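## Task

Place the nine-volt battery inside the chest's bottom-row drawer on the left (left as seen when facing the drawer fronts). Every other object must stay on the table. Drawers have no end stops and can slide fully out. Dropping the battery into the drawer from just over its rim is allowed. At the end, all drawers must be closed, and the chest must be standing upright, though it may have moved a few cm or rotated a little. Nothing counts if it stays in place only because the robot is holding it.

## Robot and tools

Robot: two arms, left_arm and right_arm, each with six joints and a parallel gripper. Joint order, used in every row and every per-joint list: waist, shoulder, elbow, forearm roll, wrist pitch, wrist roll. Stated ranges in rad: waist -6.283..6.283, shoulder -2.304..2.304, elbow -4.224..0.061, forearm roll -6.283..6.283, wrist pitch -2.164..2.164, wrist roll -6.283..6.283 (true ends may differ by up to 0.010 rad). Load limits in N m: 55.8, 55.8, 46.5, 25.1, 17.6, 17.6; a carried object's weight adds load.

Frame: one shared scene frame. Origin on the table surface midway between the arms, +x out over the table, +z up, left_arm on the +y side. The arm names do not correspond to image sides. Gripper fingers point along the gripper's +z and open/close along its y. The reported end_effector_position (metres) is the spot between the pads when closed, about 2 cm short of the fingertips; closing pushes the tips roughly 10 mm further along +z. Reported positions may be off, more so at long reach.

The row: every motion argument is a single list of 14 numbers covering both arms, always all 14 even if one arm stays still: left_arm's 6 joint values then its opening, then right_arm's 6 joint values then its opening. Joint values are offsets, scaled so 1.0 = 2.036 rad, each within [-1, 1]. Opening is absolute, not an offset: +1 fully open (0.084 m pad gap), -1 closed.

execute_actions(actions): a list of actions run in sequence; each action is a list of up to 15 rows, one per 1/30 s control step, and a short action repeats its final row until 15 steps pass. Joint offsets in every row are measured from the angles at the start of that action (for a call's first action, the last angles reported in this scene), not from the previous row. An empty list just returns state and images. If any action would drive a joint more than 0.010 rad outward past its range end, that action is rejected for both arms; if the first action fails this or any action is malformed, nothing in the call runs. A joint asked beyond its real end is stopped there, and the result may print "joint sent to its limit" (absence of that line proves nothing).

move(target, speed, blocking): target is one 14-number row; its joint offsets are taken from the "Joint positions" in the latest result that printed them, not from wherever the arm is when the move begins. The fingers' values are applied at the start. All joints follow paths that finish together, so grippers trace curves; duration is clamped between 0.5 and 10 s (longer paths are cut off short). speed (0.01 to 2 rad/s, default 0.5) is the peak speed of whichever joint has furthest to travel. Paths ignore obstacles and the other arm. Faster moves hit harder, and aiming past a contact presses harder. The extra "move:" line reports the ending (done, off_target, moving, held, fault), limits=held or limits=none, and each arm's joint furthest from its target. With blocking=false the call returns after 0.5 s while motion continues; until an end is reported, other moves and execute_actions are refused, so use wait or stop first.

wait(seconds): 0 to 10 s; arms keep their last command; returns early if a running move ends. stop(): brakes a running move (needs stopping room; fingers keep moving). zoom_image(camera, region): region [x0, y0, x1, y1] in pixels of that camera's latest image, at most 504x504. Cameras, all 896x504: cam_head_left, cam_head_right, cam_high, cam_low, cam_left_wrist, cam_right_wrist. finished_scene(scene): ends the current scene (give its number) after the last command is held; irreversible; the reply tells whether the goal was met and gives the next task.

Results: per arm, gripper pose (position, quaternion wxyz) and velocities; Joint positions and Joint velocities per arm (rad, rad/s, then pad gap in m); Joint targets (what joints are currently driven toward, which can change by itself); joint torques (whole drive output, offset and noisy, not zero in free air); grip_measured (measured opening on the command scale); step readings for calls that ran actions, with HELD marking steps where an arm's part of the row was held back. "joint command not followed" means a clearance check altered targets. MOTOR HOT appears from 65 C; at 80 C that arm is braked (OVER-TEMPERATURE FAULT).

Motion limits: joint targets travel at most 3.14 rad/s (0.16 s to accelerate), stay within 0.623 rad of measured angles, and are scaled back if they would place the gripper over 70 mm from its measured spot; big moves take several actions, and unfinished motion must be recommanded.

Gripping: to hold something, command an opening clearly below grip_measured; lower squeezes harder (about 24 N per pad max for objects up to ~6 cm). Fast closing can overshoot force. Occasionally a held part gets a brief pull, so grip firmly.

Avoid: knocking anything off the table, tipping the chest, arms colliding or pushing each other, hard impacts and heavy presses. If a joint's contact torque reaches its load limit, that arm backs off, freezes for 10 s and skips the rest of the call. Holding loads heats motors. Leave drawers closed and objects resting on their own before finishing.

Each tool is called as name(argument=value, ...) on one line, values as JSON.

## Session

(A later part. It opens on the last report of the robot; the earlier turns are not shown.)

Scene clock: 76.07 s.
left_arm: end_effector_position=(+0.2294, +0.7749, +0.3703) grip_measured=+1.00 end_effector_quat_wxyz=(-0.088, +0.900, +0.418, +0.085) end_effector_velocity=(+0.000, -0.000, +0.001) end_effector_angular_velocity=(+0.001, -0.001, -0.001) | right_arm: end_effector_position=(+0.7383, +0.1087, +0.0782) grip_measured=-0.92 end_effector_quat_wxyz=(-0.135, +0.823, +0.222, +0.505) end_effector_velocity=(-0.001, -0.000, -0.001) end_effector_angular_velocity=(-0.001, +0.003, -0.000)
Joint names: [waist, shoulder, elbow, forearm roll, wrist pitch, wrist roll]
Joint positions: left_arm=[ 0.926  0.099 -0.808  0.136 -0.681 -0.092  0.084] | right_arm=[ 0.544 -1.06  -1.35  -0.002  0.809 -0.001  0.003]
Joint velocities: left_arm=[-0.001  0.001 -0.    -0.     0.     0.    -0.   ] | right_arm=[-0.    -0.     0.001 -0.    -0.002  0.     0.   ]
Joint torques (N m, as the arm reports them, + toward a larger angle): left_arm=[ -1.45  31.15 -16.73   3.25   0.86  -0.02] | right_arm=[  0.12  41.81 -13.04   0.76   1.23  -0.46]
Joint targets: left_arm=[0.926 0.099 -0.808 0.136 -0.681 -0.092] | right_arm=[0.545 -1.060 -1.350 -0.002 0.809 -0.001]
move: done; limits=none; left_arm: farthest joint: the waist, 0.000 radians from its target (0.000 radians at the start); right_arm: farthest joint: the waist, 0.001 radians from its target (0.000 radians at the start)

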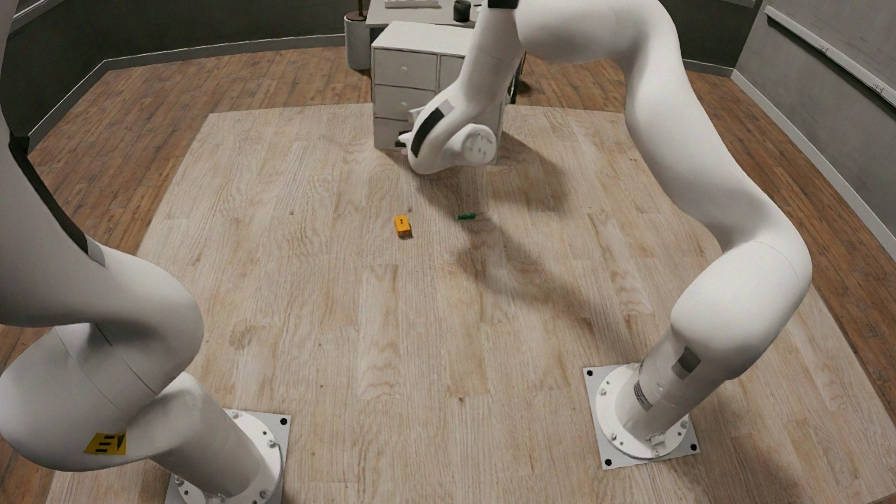

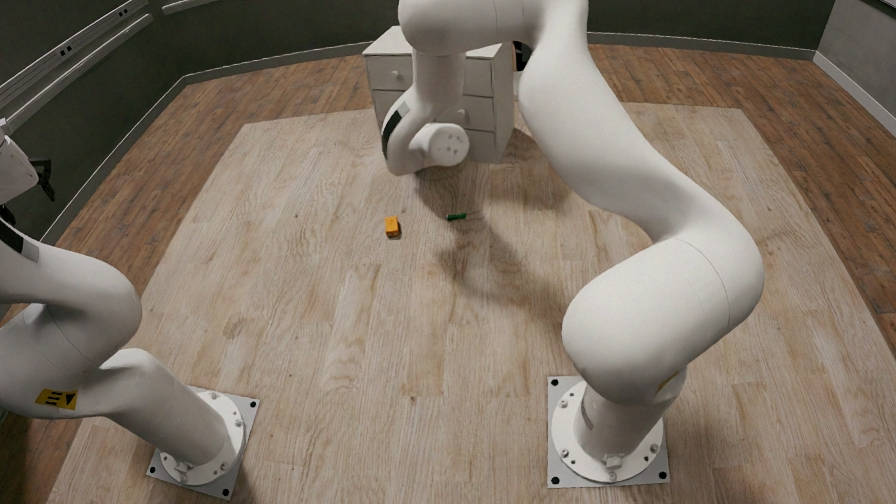

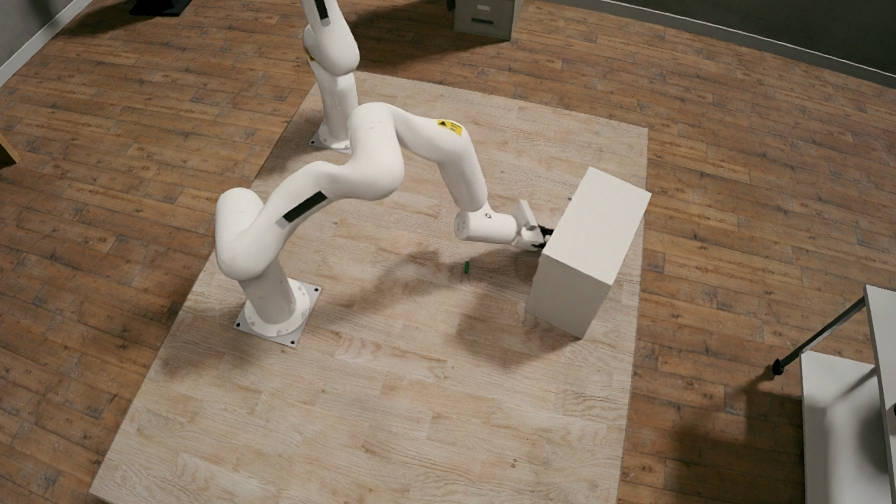

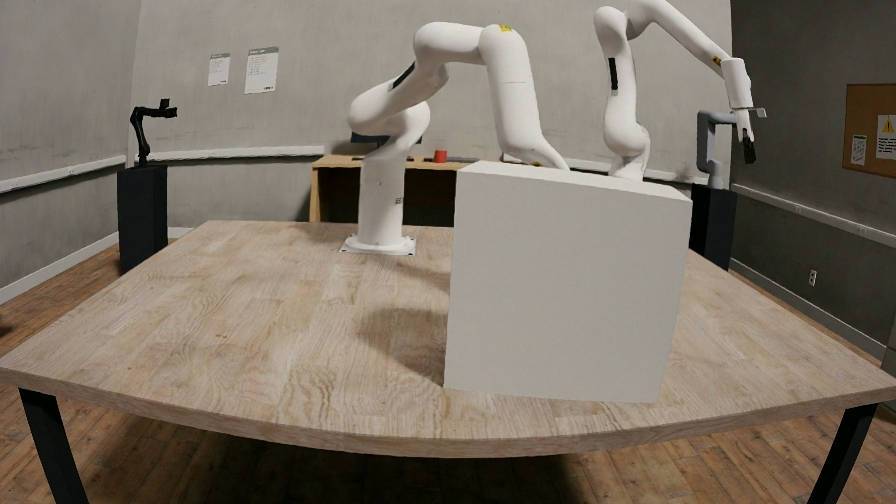

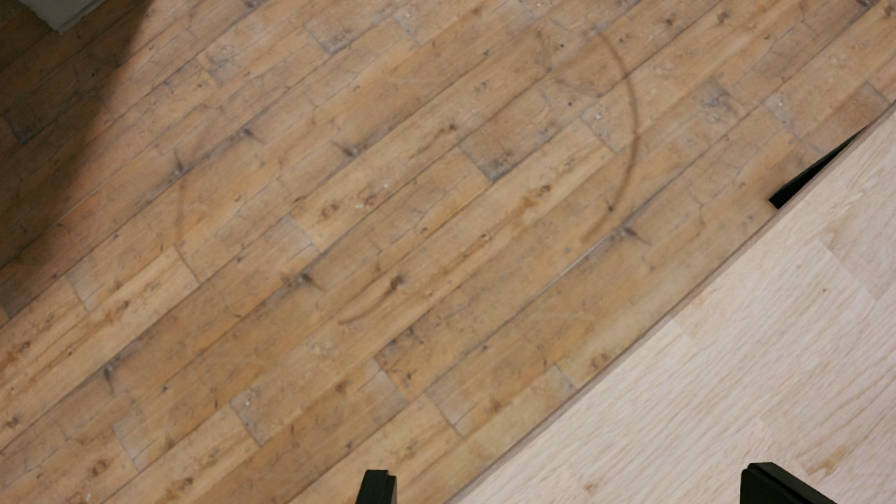

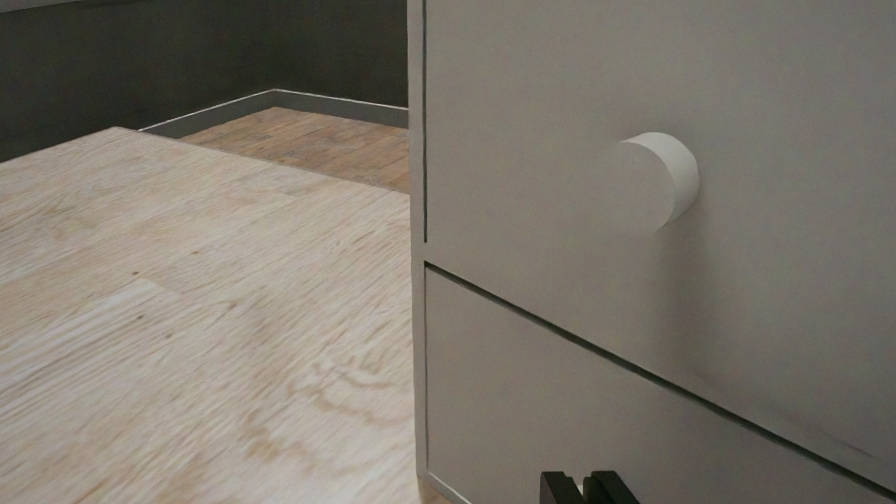

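move(target=[0,0,0,0,0,0,1,0,0,0,0,0,0,0.3])

move(target=[0,0,0,0,0,0,1,0,-0.0214,0,0,0.021,0,0.3], speed=0.08)

move(target=[0,0,0,0,0,0,1,0,0,0,0,0,0,-0.9])

Scene clock: 82.13 s.
left_arm: end_effector_position=(+0.2294, +0.7749, +0.3703) grip_measured=+1.00 end_effector_quat_wxyz=(-0.088, +0.900, +0.418, +0.085) end_effector_velocity=(-0.000, -0.000, -0.001) end_effector_angular_velocity=(-0.002, +0.003, -0.001) | right_arm: end_effector_position=(+0.7381, +0.1088, +0.0781) grip_measured=+0.29 end_effector_quat_wxyz=(-0.135, +0.823, +0.222, +0.504) end_effector_velocity=(+0.000, +0.000, +0.000) end_effector_angular_velocity=(+0.000, -0.000, -0.000)
Joint names: [waist, shoulder, elbow, forearm roll, wrist pitch, wrist roll]
Joint positions: left_arm=[ 0.926  0.099 -0.808  0.136 -0.681 -0.092  0.084] | right_arm=[ 0.545 -1.06  -1.35  -0.002  0.809 -0.001  0.056]
Joint velocities: left_arm=[ 0.    -0.002  0.001  0.001 -0.     0.001  0.   ] | right_arm=[ 0.    -0.    -0.     0.001  0.    -0.    -0.   ]
Joint torques (N m, as the arm reports them, + toward a larger angle): left_arm=[ -0.47  26.78 -16.68   2.25   0.58  -0.17] | right_arm=[ -2.45  41.55 -14.68   1.6    1.57  -0.52]
Joint targets: left_arm=[0.926 0.099 -0.808 0.136 -0.681 -0.092] | right_arm=[0.544 -1.060 -1.350 -0.002 0.809 -0.001]
move: done; limits=none; left_arm: farthest joint: the waist, 0.000 radians from its target (0.000 radians at the start); right_arm: farthest joint: the waist, 0.001 radians from its target (0.001 radians at the start)

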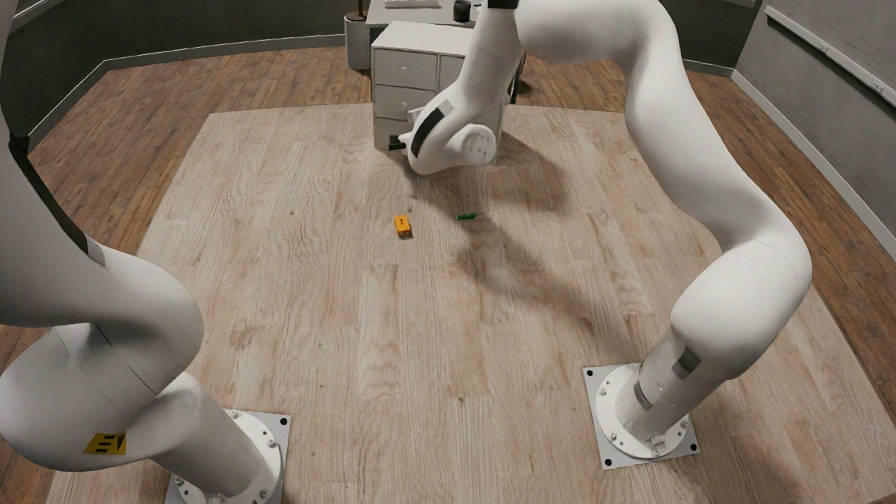

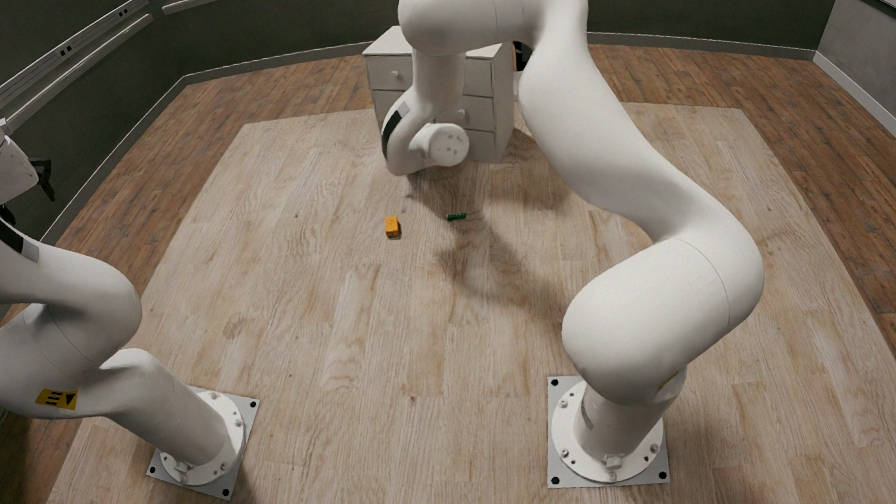

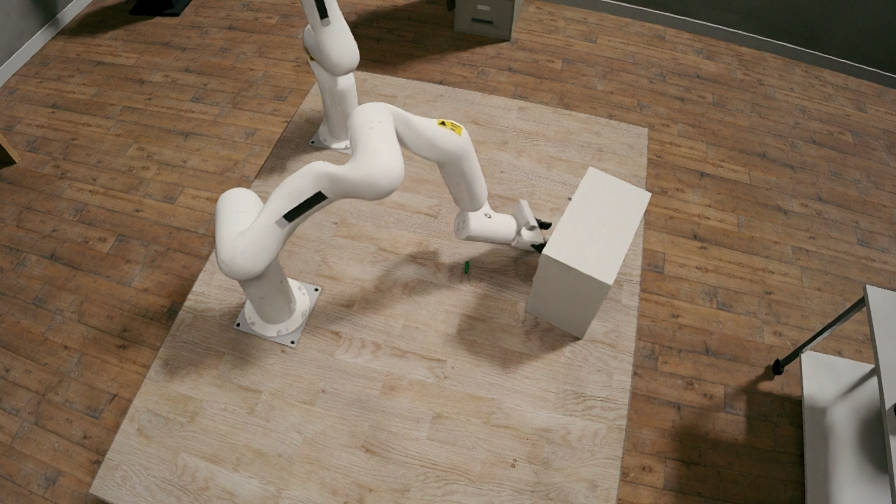

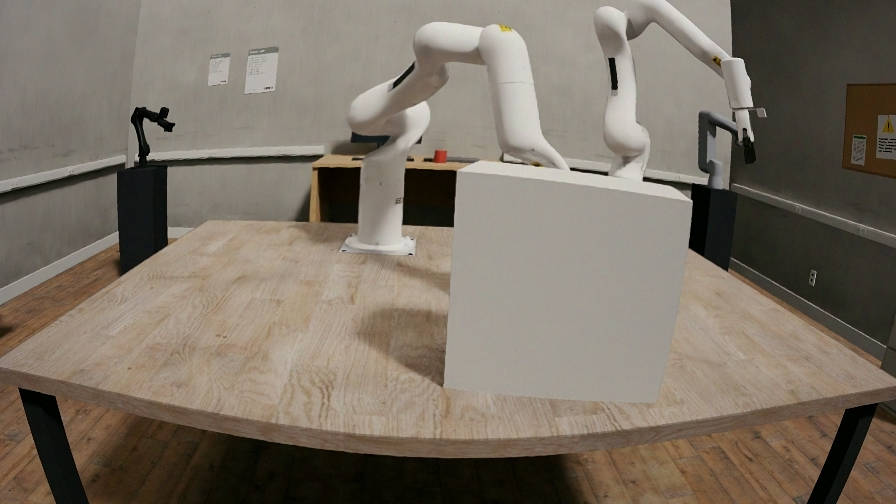

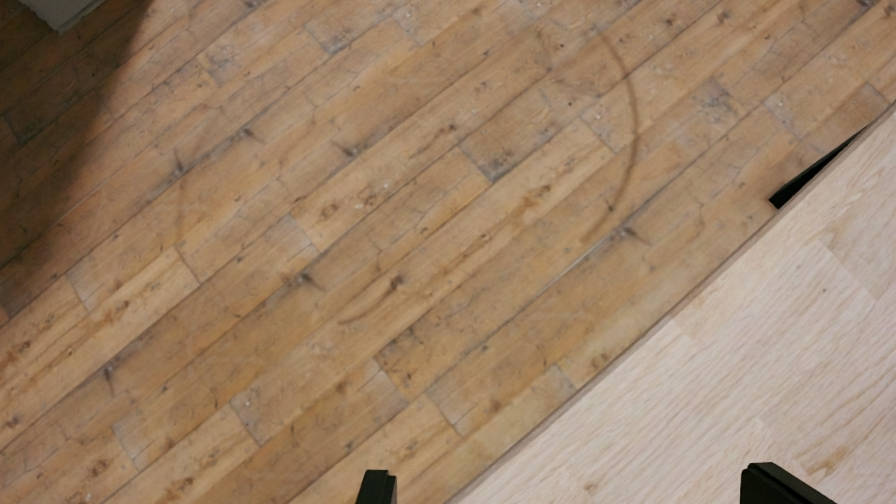

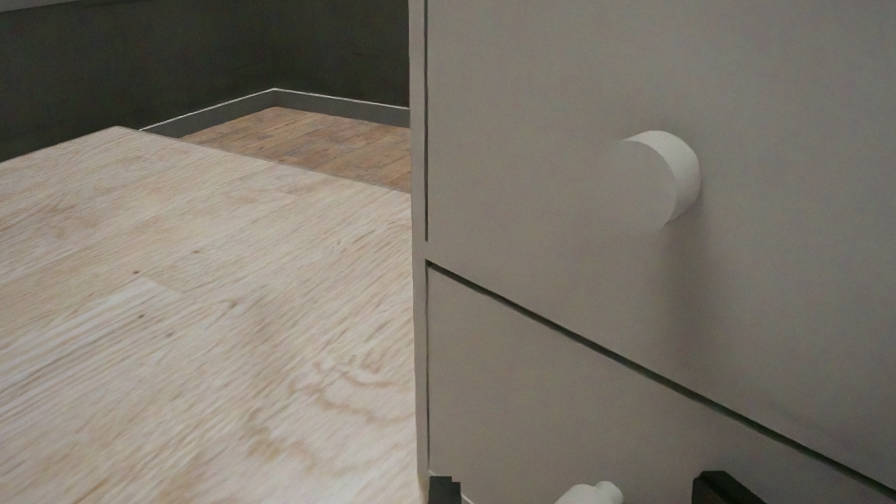

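Scene clock: 82.97 s.
left_arm: end_effector_position=(+0.2294, +0.7749, +0.3703) grip_measured=+1.00 end_effector_quat_wxyz=(-0.088, +0.900, +0.418, +0.085) end_effector_velocity=(+0.000, +0.000, +0.000) end_effector_angular_velocity=(+0.000, -0.001, +0.001) | right_arm: end_effector_position=(+0.7311, +0.1047, +0.0519) grip_measured=+0.29 end_effector_quat_wxyz=(-0.135, +0.824, +0.222, +0.504) end_effector_velocity=(+0.000, +0.000, +0.001) end_effector_angular_velocity=(+0.001, -0.002, +0.000)
Joint names: [waist, shoulder, elbow, forearm roll, wrist pitch, wrist roll]
Joint positions: left_arm=[ 0.926  0.099 -0.808  0.136 -0.681 -0.092  0.084] | right_arm=[ 0.545 -1.103 -1.35  -0.002  0.852 -0.001  0.056]
Joint velocities: left_arm=[-0.001 -0.    -0.001 -0.     0.    -0.002 -0.   ] | right_arm=[-0.    -0.    -0.001 -0.001  0.001 -0.     0.   ]
Joint torques (N m, as the arm reports them, + toward a larger angle): left_arm=[  1.31  23.74 -17.59   2.49   1.03  -0.2 ] | right_arm=[ -0.74  40.84 -11.96   0.23   1.09  -0.21]
Joint targets: left_arm=[0.926 0.099 -0.808 0.136 -0.681 -0.092] | right_arm=[0.545 -1.104 -1.350 -0.002 0.852 -0.001]
move: done; limits=none; left_arm: farthest joint: the waist, 0.000 radians from its target (0.000 radians at the start); right_arm: farthest joint: the waist, 0.000 radians from its target (0.000 radians at the start)

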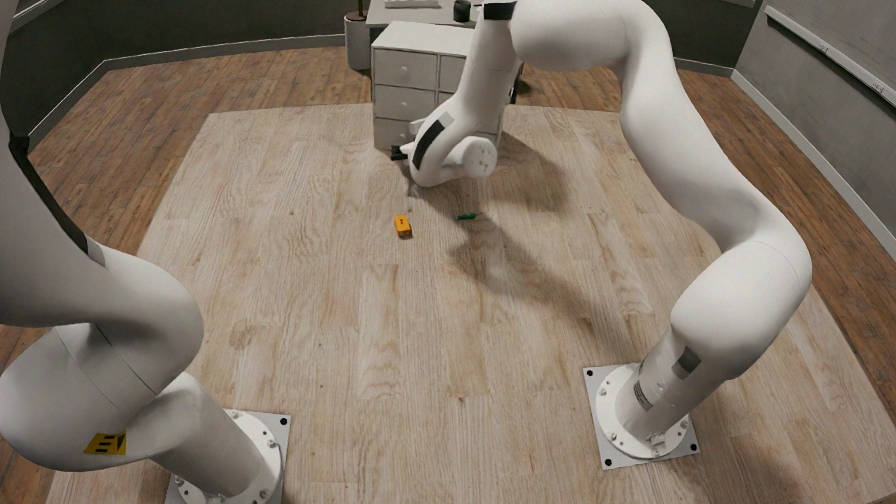

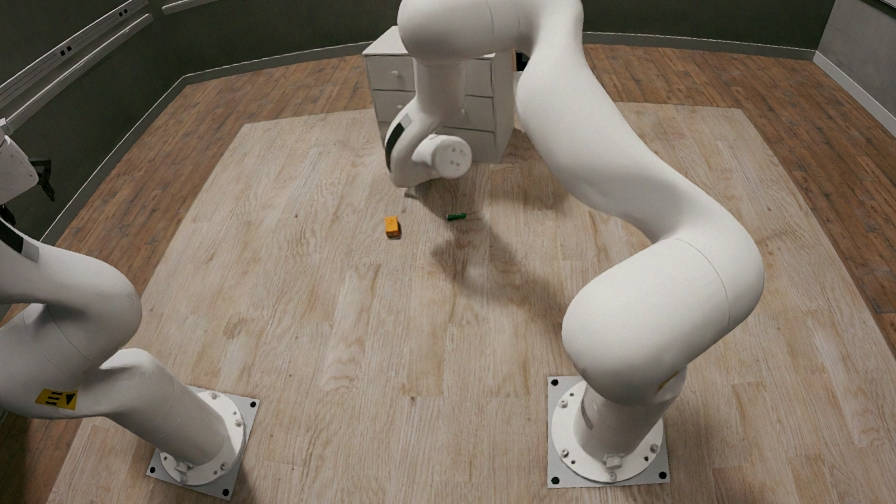

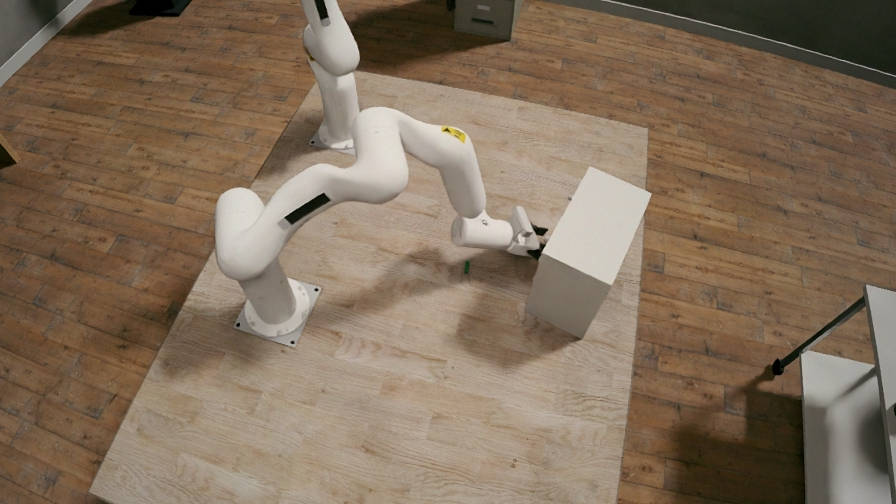

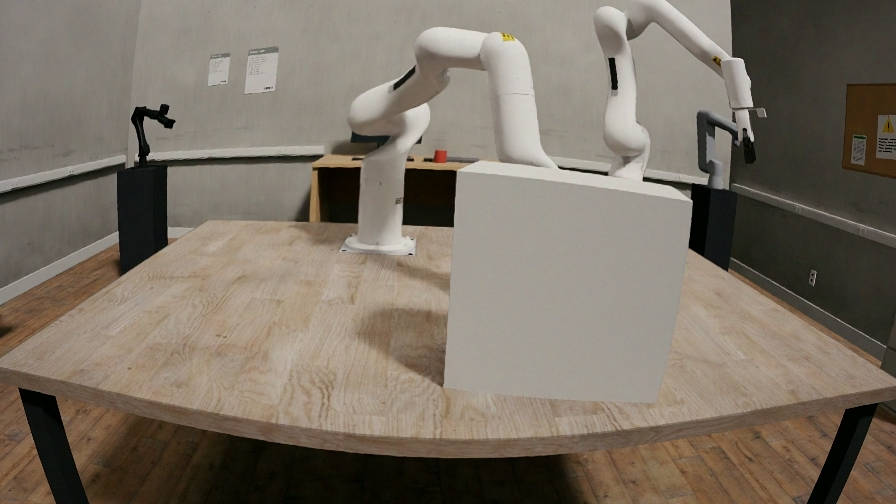

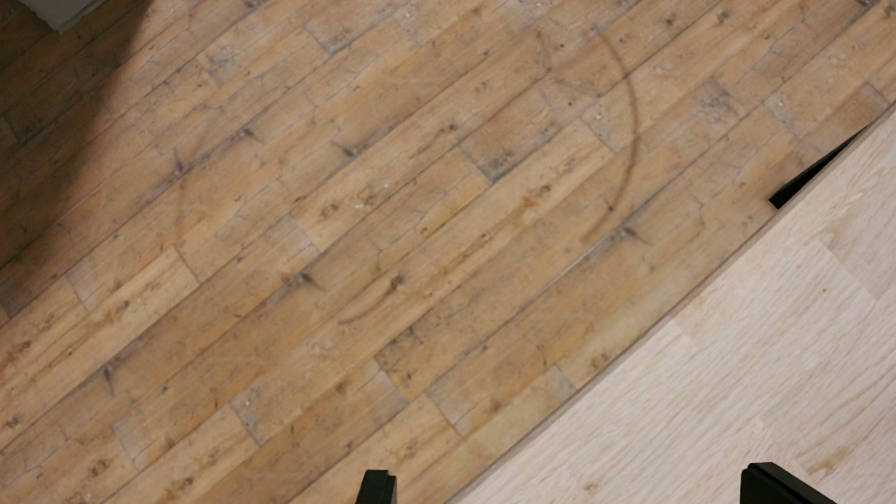

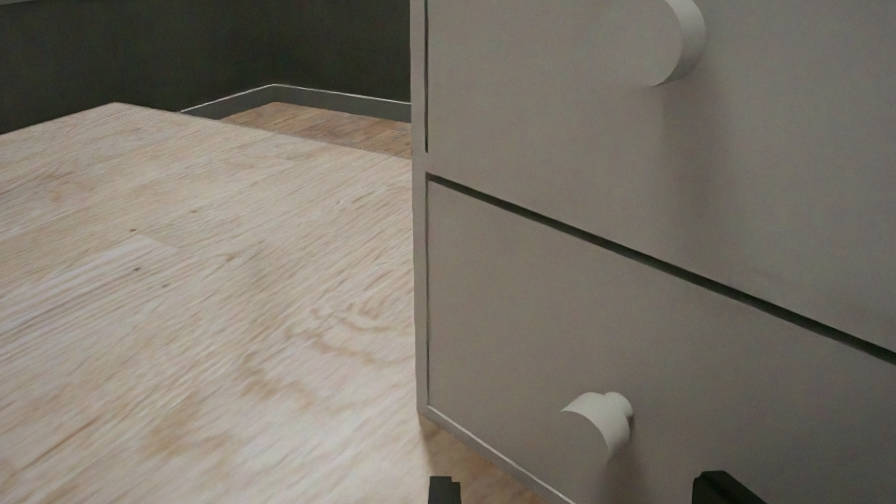

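Scene clock: 83.47 s.
left_arm: end_effector_position=(+0.2294, +0.7749, +0.3703) grip_measured=+1.00 end_effector_quat_wxyz=(-0.088, +0.900, +0.418, +0.085) end_effector_velocity=(-0.001, -0.000, -0.000) end_effector_angular_velocity=(-0.000, +0.000, +0.002) | right_arm: end_effector_position=(+0.7311, +0.1047, +0.0519) grip_measured=-0.92 end_effector_quat_wxyz=(-0.135, +0.824, +0.222, +0.504) end_effector_velocity=(-0.000, -0.000, -0.001) end_effector_angular_velocity=(-0.001, +0.002, -0.000)
Joint names: [waist, shoulder, elbow, forearm roll, wrist pitch, wrist roll]
Joint positions: left_arm=[ 0.926  0.099 -0.808  0.136 -0.681 -0.092  0.084] | right_arm=[ 0.545 -1.103 -1.35  -0.002  0.852 -0.001  0.003]
Joint velocities: left_arm=[ 0.001  0.001  0.001  0.    -0.    -0.001  0.   ] | right_arm=[-0.    -0.     0.001  0.    -0.001  0.    -0.   ]
Joint torques (N m, as the arm reports them, + toward a larger angle): left_arm=[  0.75  25.44 -17.2    3.03   0.58   0.31] | right_arm=[  0.36  42.18 -13.4    0.98   1.42  -0.2 ]
Joint targets: left_arm=[0.926 0.099 -0.808 0.136 -0.681 -0.092] | right_arm=[0.545 -1.103 -1.350 -0.002 0.852 -0.001]
move: done; limits=none; left_arm: farthest joint: the waist, 0.000 radians from its target (0.000 radians at the start); right_arm: farthest joint: the waist, 0.000 radians from its target (0.000 radians at the start)

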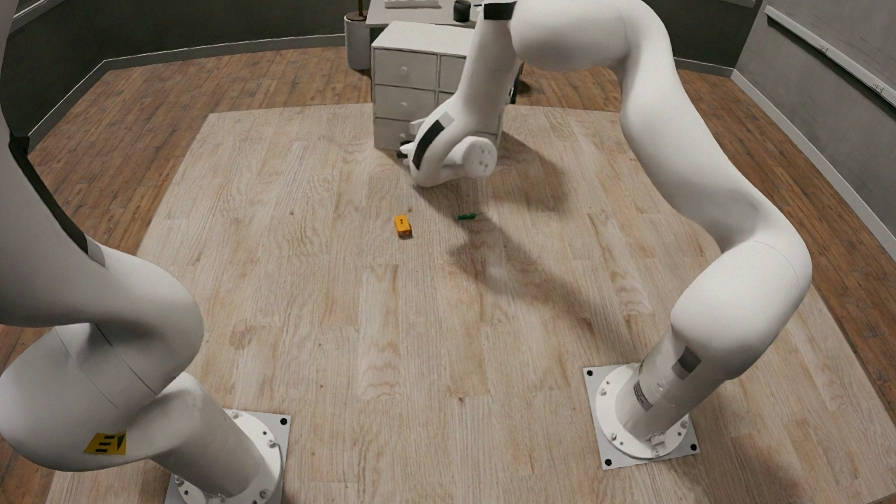

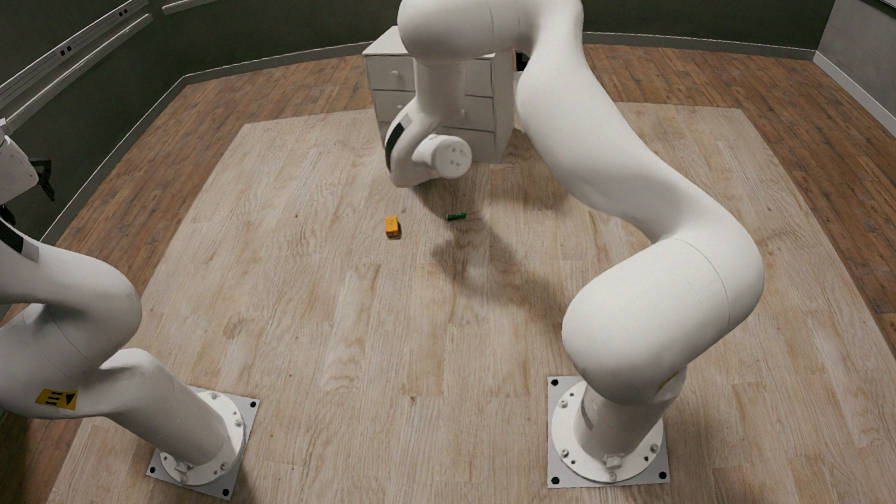

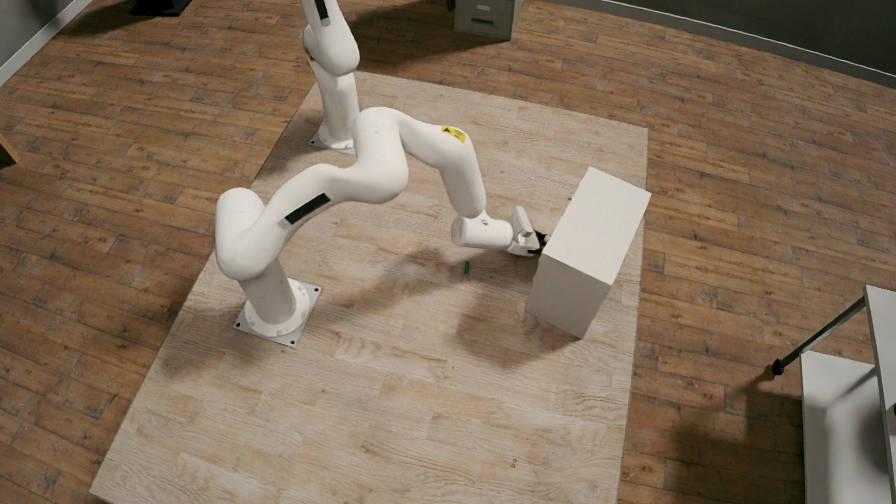

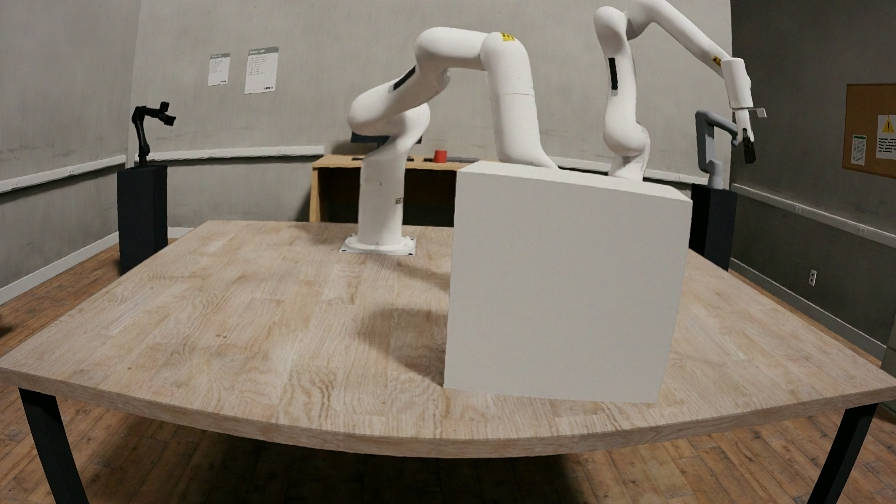

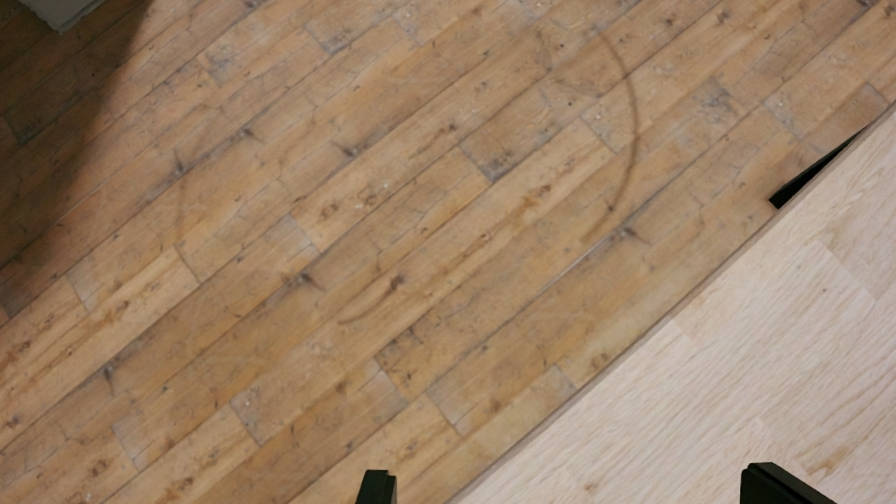

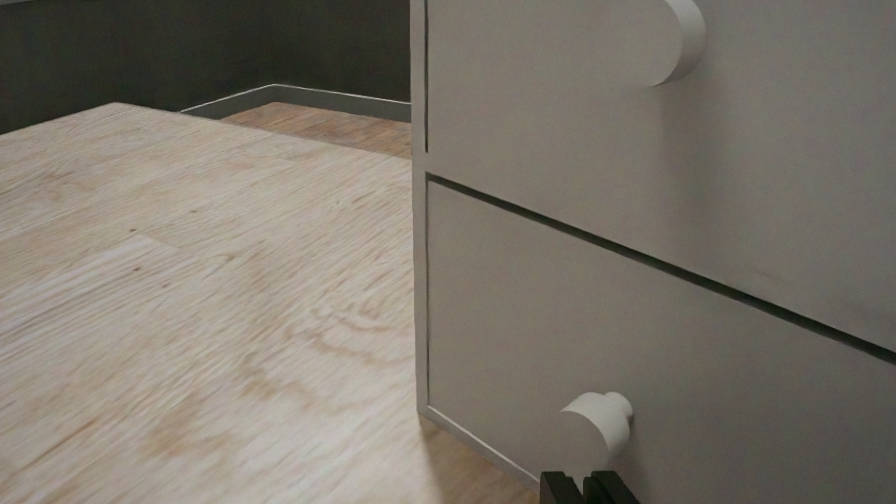

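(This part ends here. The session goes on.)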